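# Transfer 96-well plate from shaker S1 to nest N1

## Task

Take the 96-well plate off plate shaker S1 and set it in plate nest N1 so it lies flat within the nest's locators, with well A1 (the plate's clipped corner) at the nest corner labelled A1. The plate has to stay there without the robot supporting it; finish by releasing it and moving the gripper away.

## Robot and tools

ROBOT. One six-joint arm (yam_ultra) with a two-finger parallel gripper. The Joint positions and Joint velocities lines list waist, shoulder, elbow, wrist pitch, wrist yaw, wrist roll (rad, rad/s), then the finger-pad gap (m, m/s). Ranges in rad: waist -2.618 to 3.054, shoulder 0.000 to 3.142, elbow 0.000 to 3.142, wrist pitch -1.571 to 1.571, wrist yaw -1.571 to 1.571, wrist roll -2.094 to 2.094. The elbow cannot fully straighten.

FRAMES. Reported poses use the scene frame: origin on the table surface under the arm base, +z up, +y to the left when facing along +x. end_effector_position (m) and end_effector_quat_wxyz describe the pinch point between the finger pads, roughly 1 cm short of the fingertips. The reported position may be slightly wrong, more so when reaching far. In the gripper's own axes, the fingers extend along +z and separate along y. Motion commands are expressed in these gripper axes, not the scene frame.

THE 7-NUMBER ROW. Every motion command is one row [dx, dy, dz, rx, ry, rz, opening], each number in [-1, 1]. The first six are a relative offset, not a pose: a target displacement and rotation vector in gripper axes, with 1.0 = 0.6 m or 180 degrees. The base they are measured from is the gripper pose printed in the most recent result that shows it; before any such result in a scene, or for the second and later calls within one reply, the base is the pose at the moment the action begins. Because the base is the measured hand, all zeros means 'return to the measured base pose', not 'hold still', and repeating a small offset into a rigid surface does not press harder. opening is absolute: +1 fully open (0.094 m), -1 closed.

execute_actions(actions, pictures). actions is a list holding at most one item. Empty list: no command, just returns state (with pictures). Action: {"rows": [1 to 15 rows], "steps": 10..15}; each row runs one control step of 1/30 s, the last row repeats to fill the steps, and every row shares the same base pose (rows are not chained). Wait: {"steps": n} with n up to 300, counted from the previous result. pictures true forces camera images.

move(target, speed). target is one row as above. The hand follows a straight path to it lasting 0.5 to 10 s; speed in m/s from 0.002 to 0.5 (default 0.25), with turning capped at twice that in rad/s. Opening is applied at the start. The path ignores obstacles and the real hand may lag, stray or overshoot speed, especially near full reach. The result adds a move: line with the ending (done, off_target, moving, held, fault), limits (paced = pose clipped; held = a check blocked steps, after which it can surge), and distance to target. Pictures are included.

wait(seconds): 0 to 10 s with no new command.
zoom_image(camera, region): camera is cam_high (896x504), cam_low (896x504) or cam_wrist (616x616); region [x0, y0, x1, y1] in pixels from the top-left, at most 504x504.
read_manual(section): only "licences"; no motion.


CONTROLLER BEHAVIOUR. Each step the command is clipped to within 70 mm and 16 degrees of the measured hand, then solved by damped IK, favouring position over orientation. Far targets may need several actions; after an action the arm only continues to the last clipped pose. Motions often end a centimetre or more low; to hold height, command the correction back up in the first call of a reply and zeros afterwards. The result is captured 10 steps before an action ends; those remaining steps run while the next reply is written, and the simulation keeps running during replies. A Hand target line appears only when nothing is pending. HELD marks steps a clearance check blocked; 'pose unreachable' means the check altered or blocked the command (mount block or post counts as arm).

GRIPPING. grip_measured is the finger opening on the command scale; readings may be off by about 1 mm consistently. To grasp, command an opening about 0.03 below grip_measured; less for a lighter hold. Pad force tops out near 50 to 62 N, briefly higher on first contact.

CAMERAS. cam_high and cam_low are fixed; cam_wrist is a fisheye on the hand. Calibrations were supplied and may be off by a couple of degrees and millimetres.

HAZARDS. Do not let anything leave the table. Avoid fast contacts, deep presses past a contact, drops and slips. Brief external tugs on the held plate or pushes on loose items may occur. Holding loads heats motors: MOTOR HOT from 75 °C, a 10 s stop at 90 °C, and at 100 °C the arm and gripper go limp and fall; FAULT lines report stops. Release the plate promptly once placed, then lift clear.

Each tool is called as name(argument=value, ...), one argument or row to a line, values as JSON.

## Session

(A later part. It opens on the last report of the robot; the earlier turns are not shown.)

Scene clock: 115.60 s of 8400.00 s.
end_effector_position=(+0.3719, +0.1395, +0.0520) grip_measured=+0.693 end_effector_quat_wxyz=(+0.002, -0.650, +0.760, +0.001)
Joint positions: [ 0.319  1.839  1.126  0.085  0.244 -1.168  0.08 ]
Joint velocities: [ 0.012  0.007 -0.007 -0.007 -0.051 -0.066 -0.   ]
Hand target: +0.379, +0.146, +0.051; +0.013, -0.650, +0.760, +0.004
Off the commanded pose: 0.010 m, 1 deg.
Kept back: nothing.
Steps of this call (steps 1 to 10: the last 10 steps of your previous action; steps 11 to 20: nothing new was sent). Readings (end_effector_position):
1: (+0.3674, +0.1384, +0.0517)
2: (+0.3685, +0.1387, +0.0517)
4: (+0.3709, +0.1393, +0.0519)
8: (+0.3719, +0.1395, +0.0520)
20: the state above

execute_actions(
  actions=[],
)

zoom_image(
  camera="cam_wrist",
  region=[210, 175, 410, 265],
)

Scene clock: 115.90 s of 8400.00 s.
end_effector_position=(+0.3719, +0.1395, +0.0520) grip_measured=+0.693 end_effector_quat_wxyz=(+0.002, -0.650, +0.760, +0.001)
Joint positions: [ 0.319  1.839  1.126  0.085  0.244 -1.168  0.08 ]
Joint velocities: [ 0.012 -0.017  0.022 -0.022  0.007  0.007  0.   ]
Hand target: +0.379, +0.146, +0.051; +0.013, -0.650, +0.760, +0.004
Off the commanded pose: 0.010 m, 1 deg.
Kept back: nothing.
Steps of this call (steps 1 to 9: nothing new was sent). Readings (end_effector_position):
1: (+0.3719, +0.1395, +0.0520)
2: (+0.3719, +0.1395, +0.0520)
4: (+0.3719, +0.1395, +0.0520)
8: (+0.3719, +0.1395, +0.0520)
9: the state above
camera_calibration (this result's frames):
cam_wrist: T_world_to_cam=[[0.986292, -0.164902, 0.00593154, -0.341306], [-0.136999, -0.798303, 0.586467, 0.135896], [-0.0919747, -0.579241, -0.809951, 0.282816], [0, 0, 0, 1]] pos_world=[0.381257, 0.216022, 0.151393]

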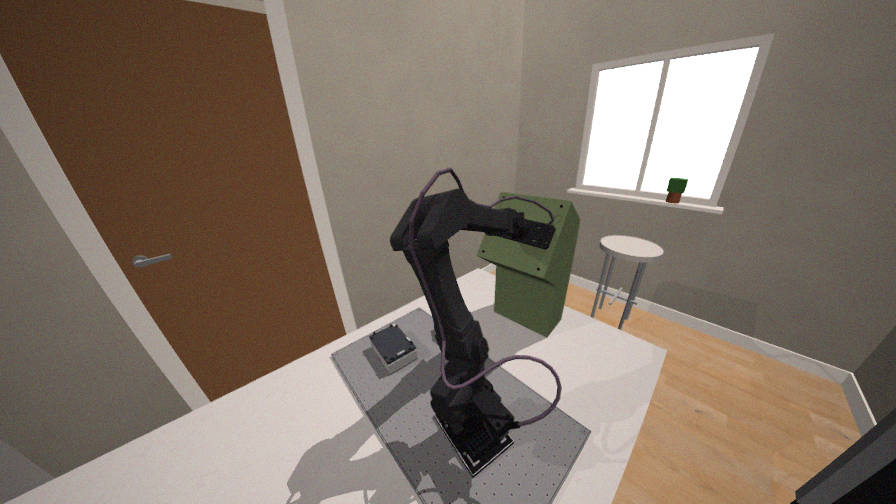

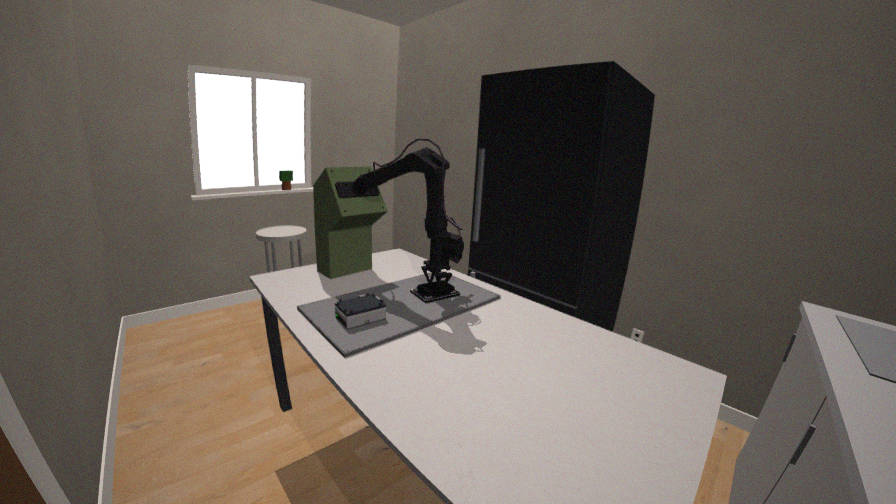

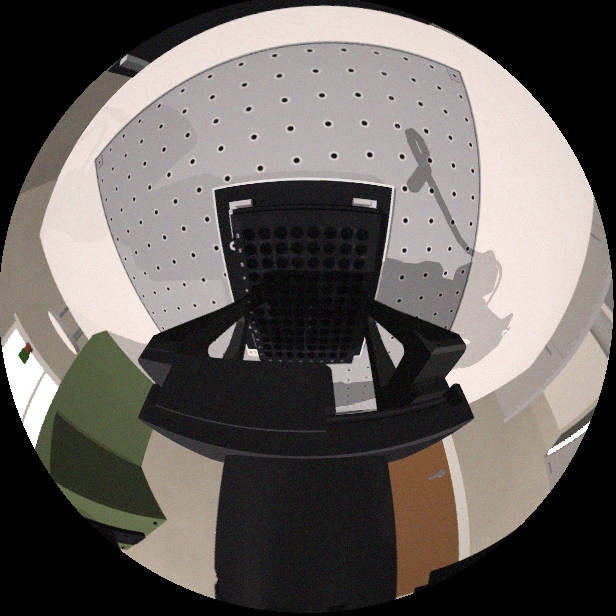

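Region (210, 175, 410, 265) of cam_wrist's 616x616 image, scaled by 2.520, with more detail than that image has; it fills the top 227 rows of this view, and the rest is white.

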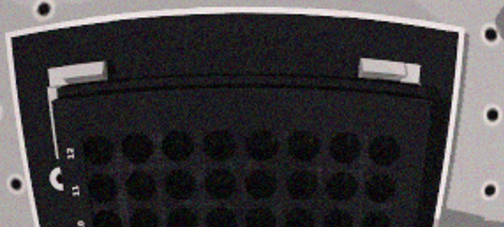

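zoom_image(
  camera="cam_wrist",
  region=[220, 190, 280, 250],
)

zoom_image(
  camera="cam_wrist",
  region=[330, 190, 390, 250],
)

Region (220, 190, 280, 250) of cam_wrist's 616x616 image, scaled by 8.400, with more detail than that image has.

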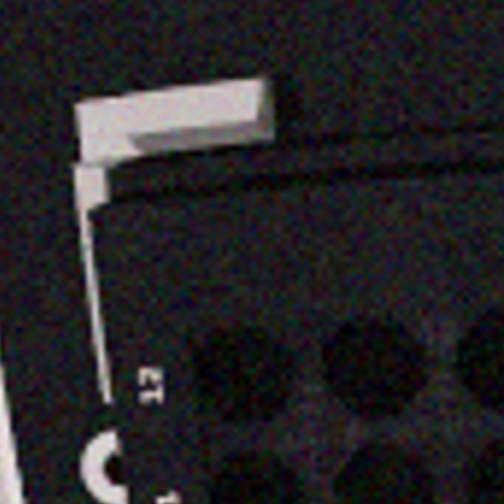

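Region (330, 190, 390, 250) of cam_wrist's 616x616 image, scaled by 8.400, with more detail than that image has.

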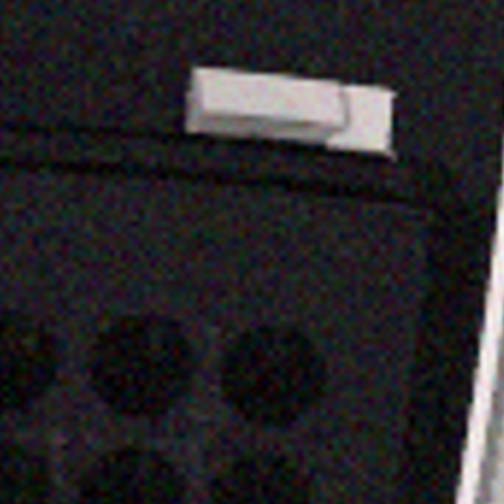

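execute_actions(
  actions=[
    {"rows": [[-0.0048,-0.00747,0.01048,-0.00004,-0.00272,-0.00133,0.66],[-0.00449,-0.00616,0.01141,-0.00061,-0.00248,-0.00148,0.66],[-0.00721,-0.0125,0.01176,0.00168,-0.00344,-0.00089,0.66],[-0.0069,-0.01119,0.01268,0.00111,-0.00321,-0.00103,0.66],[-0.00598,-0.00835,0.01372,-0.00003,-0.00273,-0.00133,0.66],[-0.00628,-0.00857,0.01454,-0.00003,-0.00273,-0.00133,0.66],[-0.00657,-0.00878,0.01535,-0.00003,-0.00273,-0.00133,0.66],[-0.00672,-0.00862,0.01618,-0.00018,-0.00267,-0.00136,0.66],[-0.00685,-0.00846,0.01703,-0.00032,-0.00261,-0.0014,0.66],[-0.00699,-0.0083,0.01787,-0.00046,-0.00255,-0.00144,0.66],[-0.00714,-0.00814,0.01871,-0.0006,-0.00248,-0.00148,0.66]], "steps": 15},
  ],
)

execute_actions(
  actions=[
    {"steps": 25},
  ],
  pictures=true,
)

Scene clock: 124.17 s of 8400.00 s.
end_effector_position=(+0.3703, +0.1401, +0.0482) grip_measured=+0.693 end_effector_quat_wxyz=(-0.001, -0.651, +0.759, +0.002)
Joint positions: [ 0.319  1.854  1.136  0.084  0.244 -1.168  0.08 ]
Joint velocities: [-0.012  0.115  0.105  0.037  0.051  0.022 -0.   ]
Steps of this call (steps 1 to 90: nothing new was sent; then 5.10 s passed at rest; steps 91 to 95: the first 5 steps of this action). Readings (end_effector_position):
91: (+0.3716, +0.1395, +0.0517)
92: (+0.3710, +0.1395, +0.0512)
94: (+0.3703, +0.1398, +0.0493)
95: the state above

Scene clock: 125.00 s of 8400.00 s.
end_effector_position=(+0.3705, +0.1399, +0.0442) grip_measured=+0.693 end_effector_quat_wxyz=(-0.002, -0.651, +0.759, +0.002)
Joint positions: [ 0.317  1.869  1.149  0.084  0.244 -1.168  0.08 ]
Joint velocities: [-0.012 -0.002 -0.022  0.037 -0.022  0.051  0.   ]
Hand target: +0.378, +0.143, +0.041; +0.005, -0.652, +0.758, +0.004
Off the commanded pose: 0.008 m, 1 deg.
Kept back: nothing.
Steps of this call (steps 1 to 10: the last 10 steps of your previous action; steps 11 to 25: nothing new was sent). Readings (end_effector_position):
1: (+0.3703, +0.1403, +0.0474)
2: (+0.3701, +0.1404, +0.0468)
4: (+0.3702, +0.1407, +0.0458)
8: (+0.3704, +0.1401, +0.0443)
25: the state above
camera_calibration (this result's frames):
cam_wrist: T_world_to_cam=[[0.986433, -0.164159, -0.00108329, -0.339626], [-0.13184, -0.796127, 0.590593, 0.138167], [-0.0978133, -0.582437, -0.806969, 0.279121], [0, 0, 0, 1]] pos_world=[0.380536, 0.216816, 0.143274]

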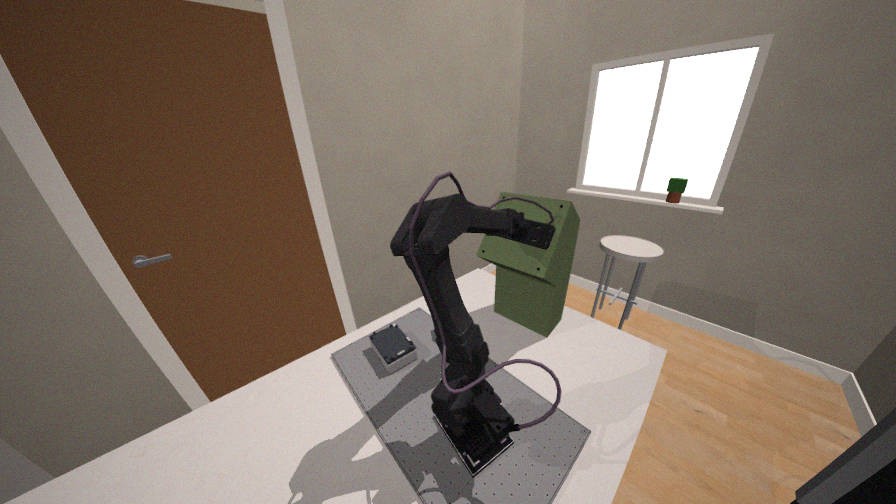

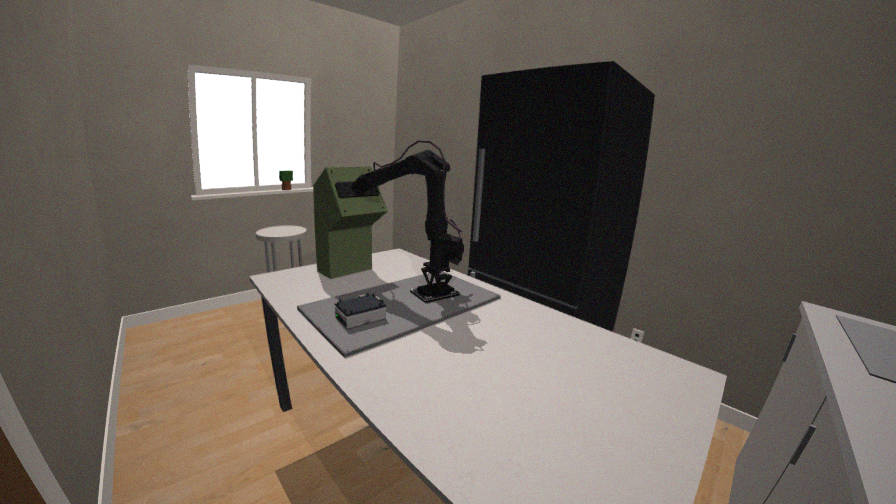

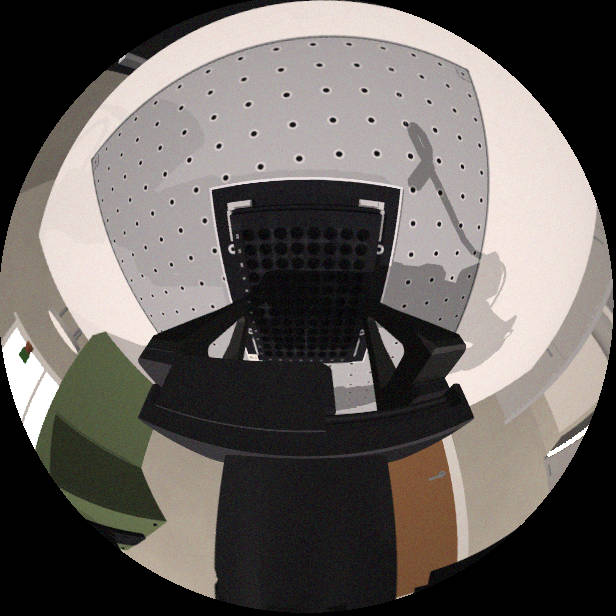

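zoom_image(
  camera="cam_wrist",
  region=[205, 175, 410, 275],
)

zoom_image(
  camera="cam_low",
  region=[395, 260, 475, 310],
)

Region (205, 175, 410, 275) of cam_wrist's 616x616 image, scaled by 2.459, with more detail than that image has; it fills the top 246 rows of this view, and the rest is white.

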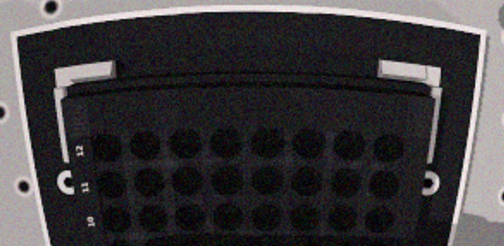

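Region (395, 260, 475, 310) of cam_low's 896x504 image, scaled by 6.300, with more detail than that image has; it fills the top 315 rows of this view, and the rest is white.

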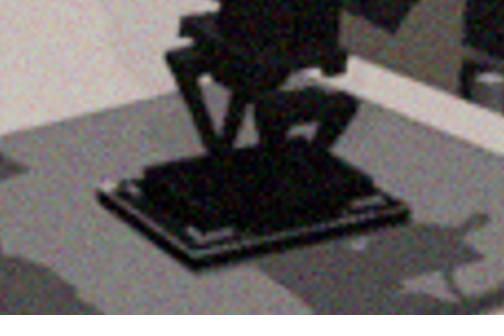

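execute_actions(
  actions=[
    {"rows": [[-0.00769,-0.01557,0.00862,0.00311,-0.00404,-0.00052,0.66],[-0.00769,-0.01557,0.00862,0.00311,-0.00404,-0.00052,0.66],[-0.00497,-0.00868,0.00914,0.00054,-0.00296,-0.00118,0.66]], "steps": 10},
  ],
)

execute_actions(
  actions=[
    {"steps": 18},
  ],
)

Scene clock: 127.47 s of 8400.00 s.
end_effector_position=(+0.3705, +0.1399, +0.0442) grip_measured=+0.693 end_effector_quat_wxyz=(-0.002, -0.651, +0.759, +0.002)
Joint positions: [ 0.317  1.869  1.149  0.084  0.244 -1.168  0.08 ]
Joint velocities: [ 0.007  0.002 -0.002 -0.022 -0.022 -0.022 -0.001]
Kept back: the last 10 steps of this action.
Steps of this call (steps 1 to 74: nothing new was sent). Readings (end_effector_position):
1: (+0.3705, +0.1399, +0.0442)
2: (+0.3705, +0.1399, +0.0442)
4: (+0.3705, +0.1399, +0.0442)
8: (+0.3705, +0.1399, +0.0442)
74: the state above

Scene clock: 128.07 s of 8400.00 s.
end_effector_position=(+0.3693, +0.1394, +0.0432) grip_measured=+0.693 end_effector_quat_wxyz=(-0.004, -0.651, +0.759, +0.002)
Joint positions: [ 0.316  1.873  1.149  0.085  0.245 -1.169  0.08 ]
Joint velocities: [ 0.007  0.002 -0.012  0.007  0.037 -0.066 -0.   ]
Hand target: +0.376, +0.142, +0.039; +0.002, -0.652, +0.758, +0.004
Off the commanded pose: 0.009 m, 1 deg.
Kept back: nothing.
Steps of this call (steps 1 to 10: the last 10 steps of your previous action; steps 11 to 18: nothing new was sent). Readings (end_effector_position):
1: (+0.3705, +0.1399, +0.0442)
2: (+0.3705, +0.1399, +0.0442)
4: (+0.3699, +0.1398, +0.0438)
8: (+0.3693, +0.1394, +0.0432)
18: the state above

execute_actions(
  actions=[
    {"rows": [[-0.0069,-0.0014,0.0009,-0.0003,-0.0042,-0.0003,0.66],[-0.0069,-0.0014,0.0009,-0.0003,-0.0042,-0.0003,0.66],[-0.0069,-0.0014,0.0009,-0.0003,-0.0042,-0.0003,0.66],[-0.0069,-0.0014,0.0009,-0.0003,-0.0042,-0.0003,0.70],[-0.0069,-0.0014,0.0009,-0.0003,-0.0042,-0.0003,0.74],[-0.0069,-0.0014,0.0009,-0.0003,-0.0042,-0.0003,0.78],[-0.0069,-0.0014,0.0009,-0.0003,-0.0042,-0.0003,0.82],[-0.0069,-0.0014,0.0009,-0.0003,-0.0042,-0.0003,0.87],[-0.0069,-0.0014,0.0009,-0.0003,-0.0042,-0.0003,0.92],[-0.0069,-0.0014,0.0009,-0.0003,-0.0042,-0.0003,1.0]], "steps": 12},
  ],
)

execute_actions(
  actions=[
    {"steps": 20},
  ],
  pictures=true,
)

Scene clock: 130.63 s of 8400.00 s.
end_effector_position=(+0.3693, +0.1394, +0.0432) grip_measured=+0.693 end_effector_quat_wxyz=(-0.004, -0.651, +0.759, +0.002)
Joint positions: [ 0.316  1.873  1.149  0.085  0.245 -1.169  0.08 ]
Joint velocities: [-0.007 -0.002 -0.017 -0.11  -0.037 -0.007 -0.   ]
Steps of this call (steps 1 to 75: nothing new was sent; steps 76 to 77: the first 2 steps of this action). Readings (end_effector_position):
76: (+0.3693, +0.1394, +0.0432)
77: the state above

Scene clock: 131.30 s of 8400.00 s.
end_effector_position=(+0.3693, +0.1394, +0.0432) grip_measured=+1.000 end_effector_quat_wxyz=(-0.004, -0.651, +0.759, +0.002)
Joint positions: [ 0.316  1.873  1.149  0.085  0.245 -1.169  0.094]
Joint velocities: [ 0.012  0.002 -0.002  0.037 -0.037 -0.007  0.   ]
Hand target: +0.371, +0.143, +0.043; +0.001, -0.651, +0.759, +0.007
Off the commanded pose: 0.004 m, 1 deg.
Kept back: nothing.
Steps of this call (steps 1 to 10: the last 10 steps of your previous action; steps 11 to 20: nothing new was sent). Readings (end_effector_position):
1: (+0.3693, +0.1394, +0.0432)
2: (+0.3693, +0.1394, +0.0432)
4: (+0.3693, +0.1394, +0.0432)
8: (+0.3693, +0.1394, +0.0432)
20: the state above
camera_calibration (this result's frames):
cam_wrist: T_world_to_cam=[[0.986526, -0.163572, -0.00315892, -0.338613], [-0.12996, -0.795245, 0.592195, 0.137326], [-0.0993787, -0.583806, -0.805788, 0.278605], [0, 0, 0, 1]] pos_world=[0.379585, 0.216471, 0.142103]

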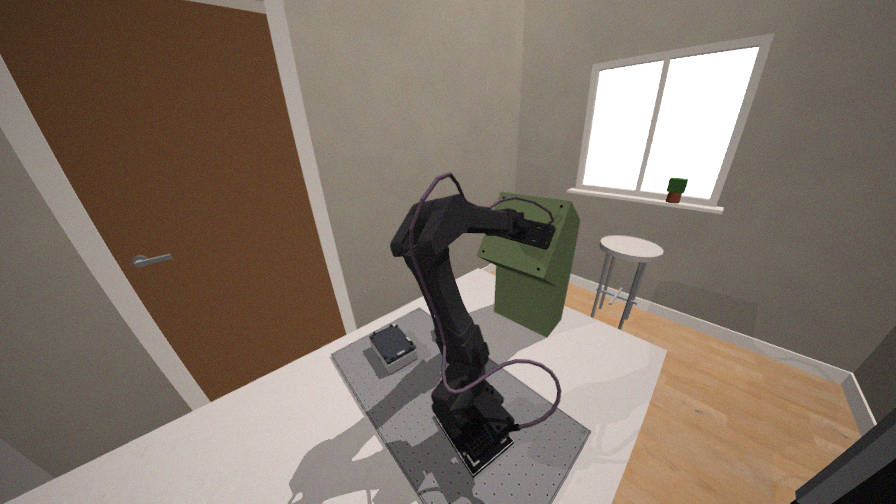

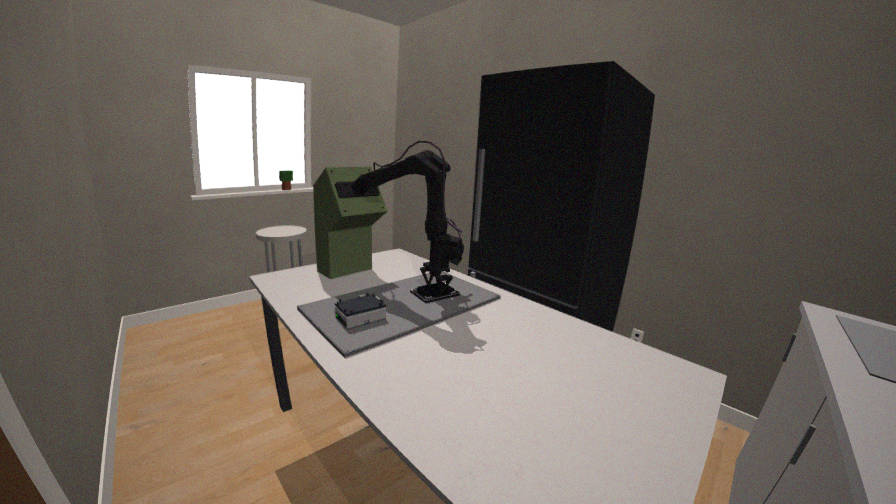

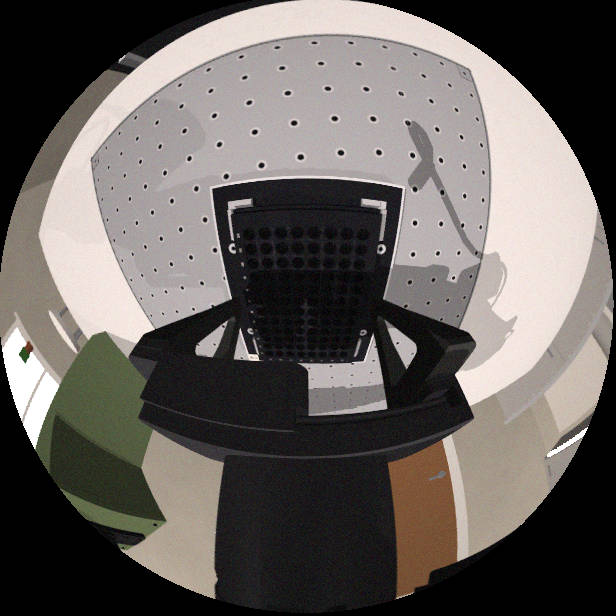

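execute_actions(
  actions=[
    {"rows": [[0.00535,0.02189,-0.00925,-0.0094,-0.00035,-0.00256,1.0],[0.00564,0.02149,-0.011,-0.0094,-0.00035,-0.00256,1.0],[0.00592,0.02111,-0.01275,-0.0094,-0.00035,-0.00256,1.0],[0.00633,0.02103,-0.01445,-0.0094,-0.00035,-0.00256,1.0],[0.00674,0.02095,-0.01615,-0.0094,-0.00035,-0.00256,1.0],[0.00715,0.02087,-0.01785,-0.0094,-0.00035,-0.00256,1.0],[0.00756,0.02079,-0.01955,-0.0094,-0.00035,-0.00256,1.0],[0.00797,0.02071,-0.02125,-0.0094,-0.00035,-0.00256,1.0],[0.00838,0.02063,-0.02295,-0.0094,-0.00035,-0.00256,1.0],[0.00879,0.02055,-0.02465,-0.0094,-0.00035,-0.00256,1.0],[0.0092,0.02047,-0.02635,-0.0094,-0.00035,-0.00256,1.0],[0.00961,0.02039,-0.02805,-0.0094,-0.00035,-0.00256,1.0],[0.01002,0.02031,-0.02975,-0.0094,-0.00035,-0.00256,1.0],[0.01043,0.02023,-0.03145,-0.0094,-0.00035,-0.00256,1.0],[0.01084,0.02015,-0.03315,-0.0094,-0.00035,-0.00256,1.0]], "steps": 15},
  ],
)

execute_actions(
  actions=[
    {"steps": 22},
  ],
)

Scene clock: 134.43 s of 8400.00 s.
end_effector_position=(+0.3661, +0.1375, +0.0473) grip_measured=+1.000 end_effector_quat_wxyz=(-0.006, -0.651, +0.759, +0.004)
Joint positions: [ 0.316  1.856  1.129  0.081  0.245 -1.169  0.094]
Joint velocities: [-0.017 -0.11  -0.12  -0.007  0.051 -0.051  0.   ]
Steps of this call (steps 1 to 89: nothing new was sent; steps 90 to 94: the first 5 steps of this action). Readings (end_effector_position):
90: (+0.3689, +0.1392, +0.0434)
91: (+0.3681, +0.1388, +0.0442)
93: (+0.3664, +0.1379, +0.0462)
94: the state above

Scene clock: 135.17 s of 8400.00 s.
end_effector_position=(+0.3692, +0.1349, +0.0604) grip_measured=+1.000 end_effector_quat_wxyz=(-0.003, -0.651, +0.759, +0.002)
Joint positions: [ 0.316  1.804  1.1    0.065  0.245 -1.169  0.094]
Joint velocities: [-0.017 -0.017 -0.007 -0.051 -0.007  0.051  0.   ]
Hand target: +0.357, +0.135, +0.063; -0.013, -0.654, +0.757, +0.014
Off the commanded pose: 0.013 m, 2 deg.
Kept back: nothing.
Steps of this call (steps 1 to 10: the last 10 steps of your previous action; steps 11 to 22: nothing new was sent). Readings (end_effector_position):
1: (+0.3661, +0.1372, +0.0484)
2: (+0.3661, +0.1370, +0.0495)
4: (+0.3670, +0.1366, +0.0517)
8: (+0.3688, +0.1359, +0.0562)
22: the state above

move(
  target=[0.2274, -0.0015, -0.15, 0, 0, 0, 1.0],
  speed=0.2,
)

Scene clock: 137.63 s of 8400.00 s.
end_effector_position=(+0.3634, -0.0009, +0.1510) grip_measured=+1.000 end_effector_quat_wxyz=(+0.004, -0.649, +0.760, -0.015)
Joint positions: [-0.077  1.358  0.784 -0.011 -0.057 -1.394  0.094]
Joint velocities: [-0.002  0.012  0.002 -0.037  0.022 -0.081  0.   ]
Hand target: +0.350, +0.000, +0.151; -0.003, -0.651, +0.759, +0.001
Off the commanded pose: 0.014 m, 2 deg.
Kept back: nothing.
move: off_target
camera_calibration (this result's frames):
cam_wrist: T_world_to_cam=[[0.985411, -0.166787, 0.033885, -0.360597], [-0.153489, -0.784878, 0.60034, -0.031525], [-0.0735331, -0.596782, -0.799027, 0.272546], [0, 0, 0, 1]] pos_world=[0.370538, 0.0777646, 0.248916]

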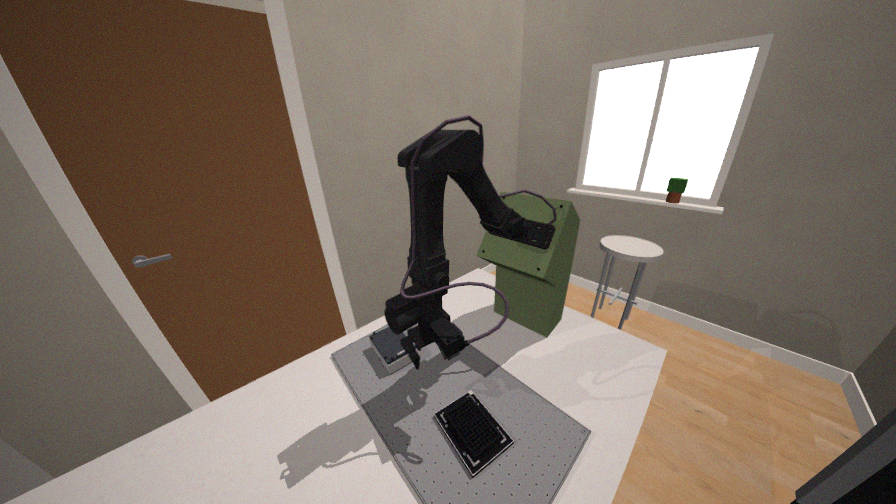

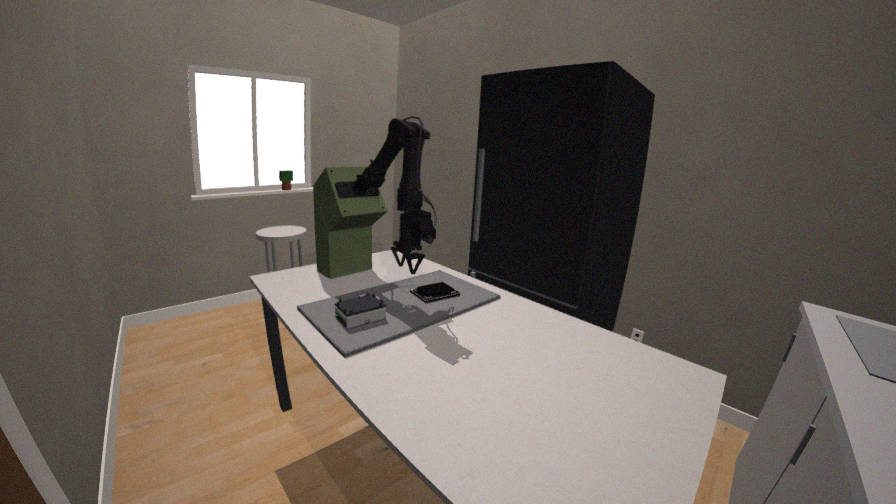

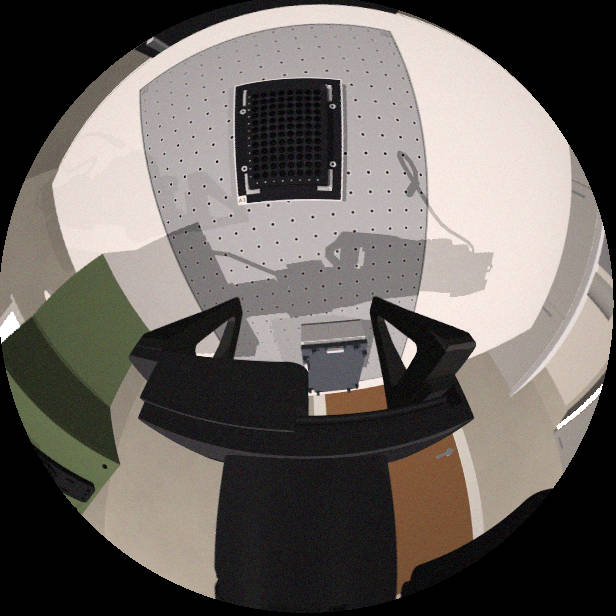

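execute_actions(
  actions=[],
)

Scene clock: 138.33 s of 8400.00 s.
end_effector_position=(+0.3633, -0.0006, +0.1510) grip_measured=+1.000 end_effector_quat_wxyz=(+0.005, -0.650, +0.760, -0.014)
Joint positions: [-0.077  1.358  0.784 -0.011 -0.059 -1.396  0.094]
Joint velocities: [-0.007  0.022  0.007  0.095  0.022 -0.037  0.   ]
Hand target: +0.350, +0.000, +0.151; -0.003, -0.651, +0.759, +0.001
Off the commanded pose: 0.013 m, 2 deg.
Kept back: nothing.
Steps of this call (steps 1 to 21: nothing new was sent). Readings (end_effector_position):
1: (+0.3634, -0.0008, +0.1510)
2: (+0.3633, -0.0008, +0.1510)
4: (+0.3633, -0.0007, +0.1510)
8: (+0.3633, -0.0006, +0.1510)
21: the state above
camera_calibration (this result's frames):
cam_wrist: T_world_to_cam=[[0.98569, -0.165354, 0.0327654, -0.360279], [-0.151804, -0.78622, 0.59901, -0.0316971], [-0.0732878, -0.595412, -0.800071, 0.272793], [0, 0, 0, 1]] pos_world=[0.370304, 0.0779299, 0.249045]

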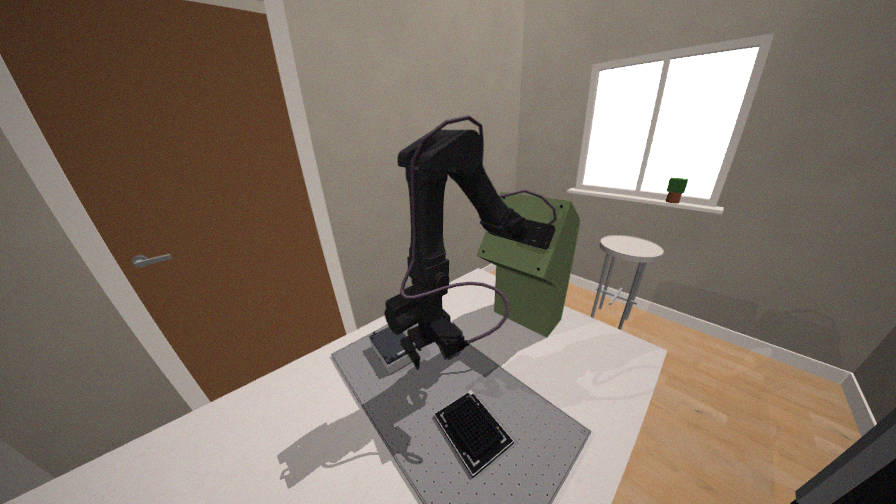

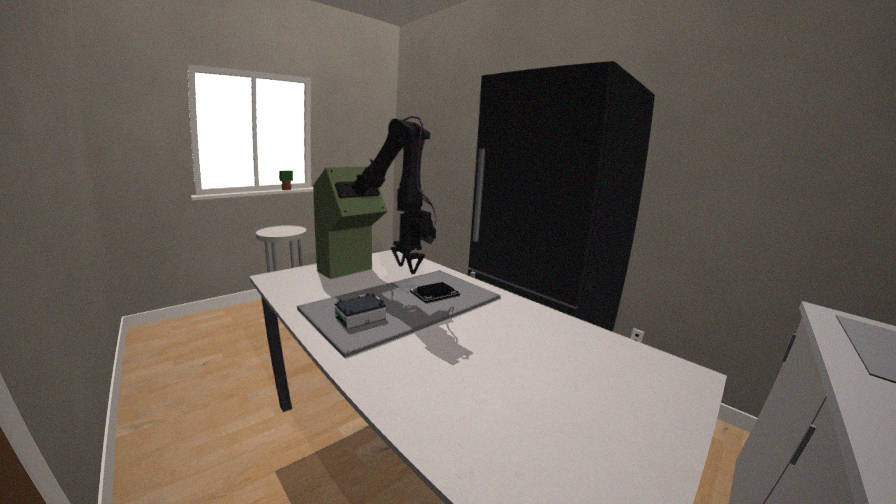

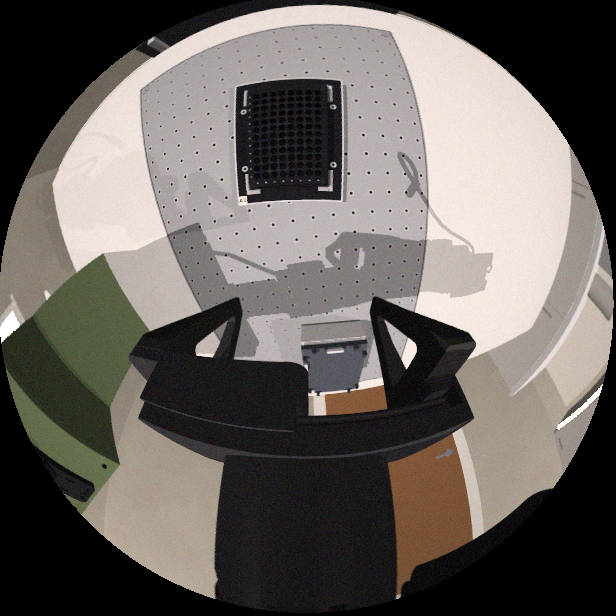

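zoom_image(
  camera="cam_wrist",
  region=[220, 65, 360, 215],
)

zoom_image(
  camera="cam_high",
  region=[420, 380, 530, 485],
)

Region (220, 65, 360, 215) of cam_wrist's 616x616 image, scaled by 3.360, with more detail than that image has; it fills the left 470 columns of this view, and the rest is white.

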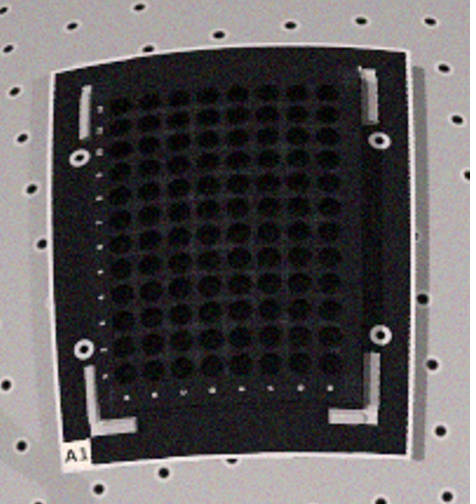

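Region (420, 380, 530, 485) of cam_high's 896x504 image, scaled by 4.582, with more detail than that image has; it fills the top 481 rows of this view, and the rest is white.

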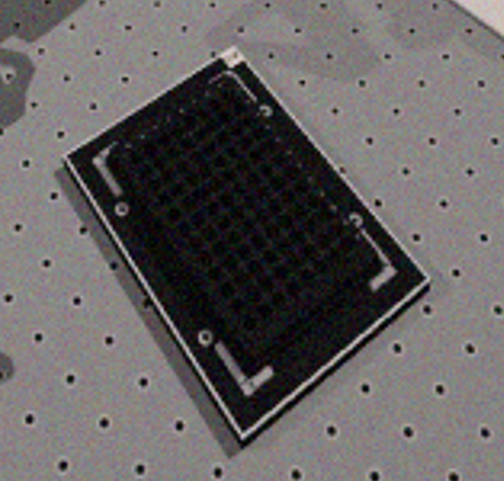

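finished_scene(
  scene=2,
)

The scene is finished: the task was done.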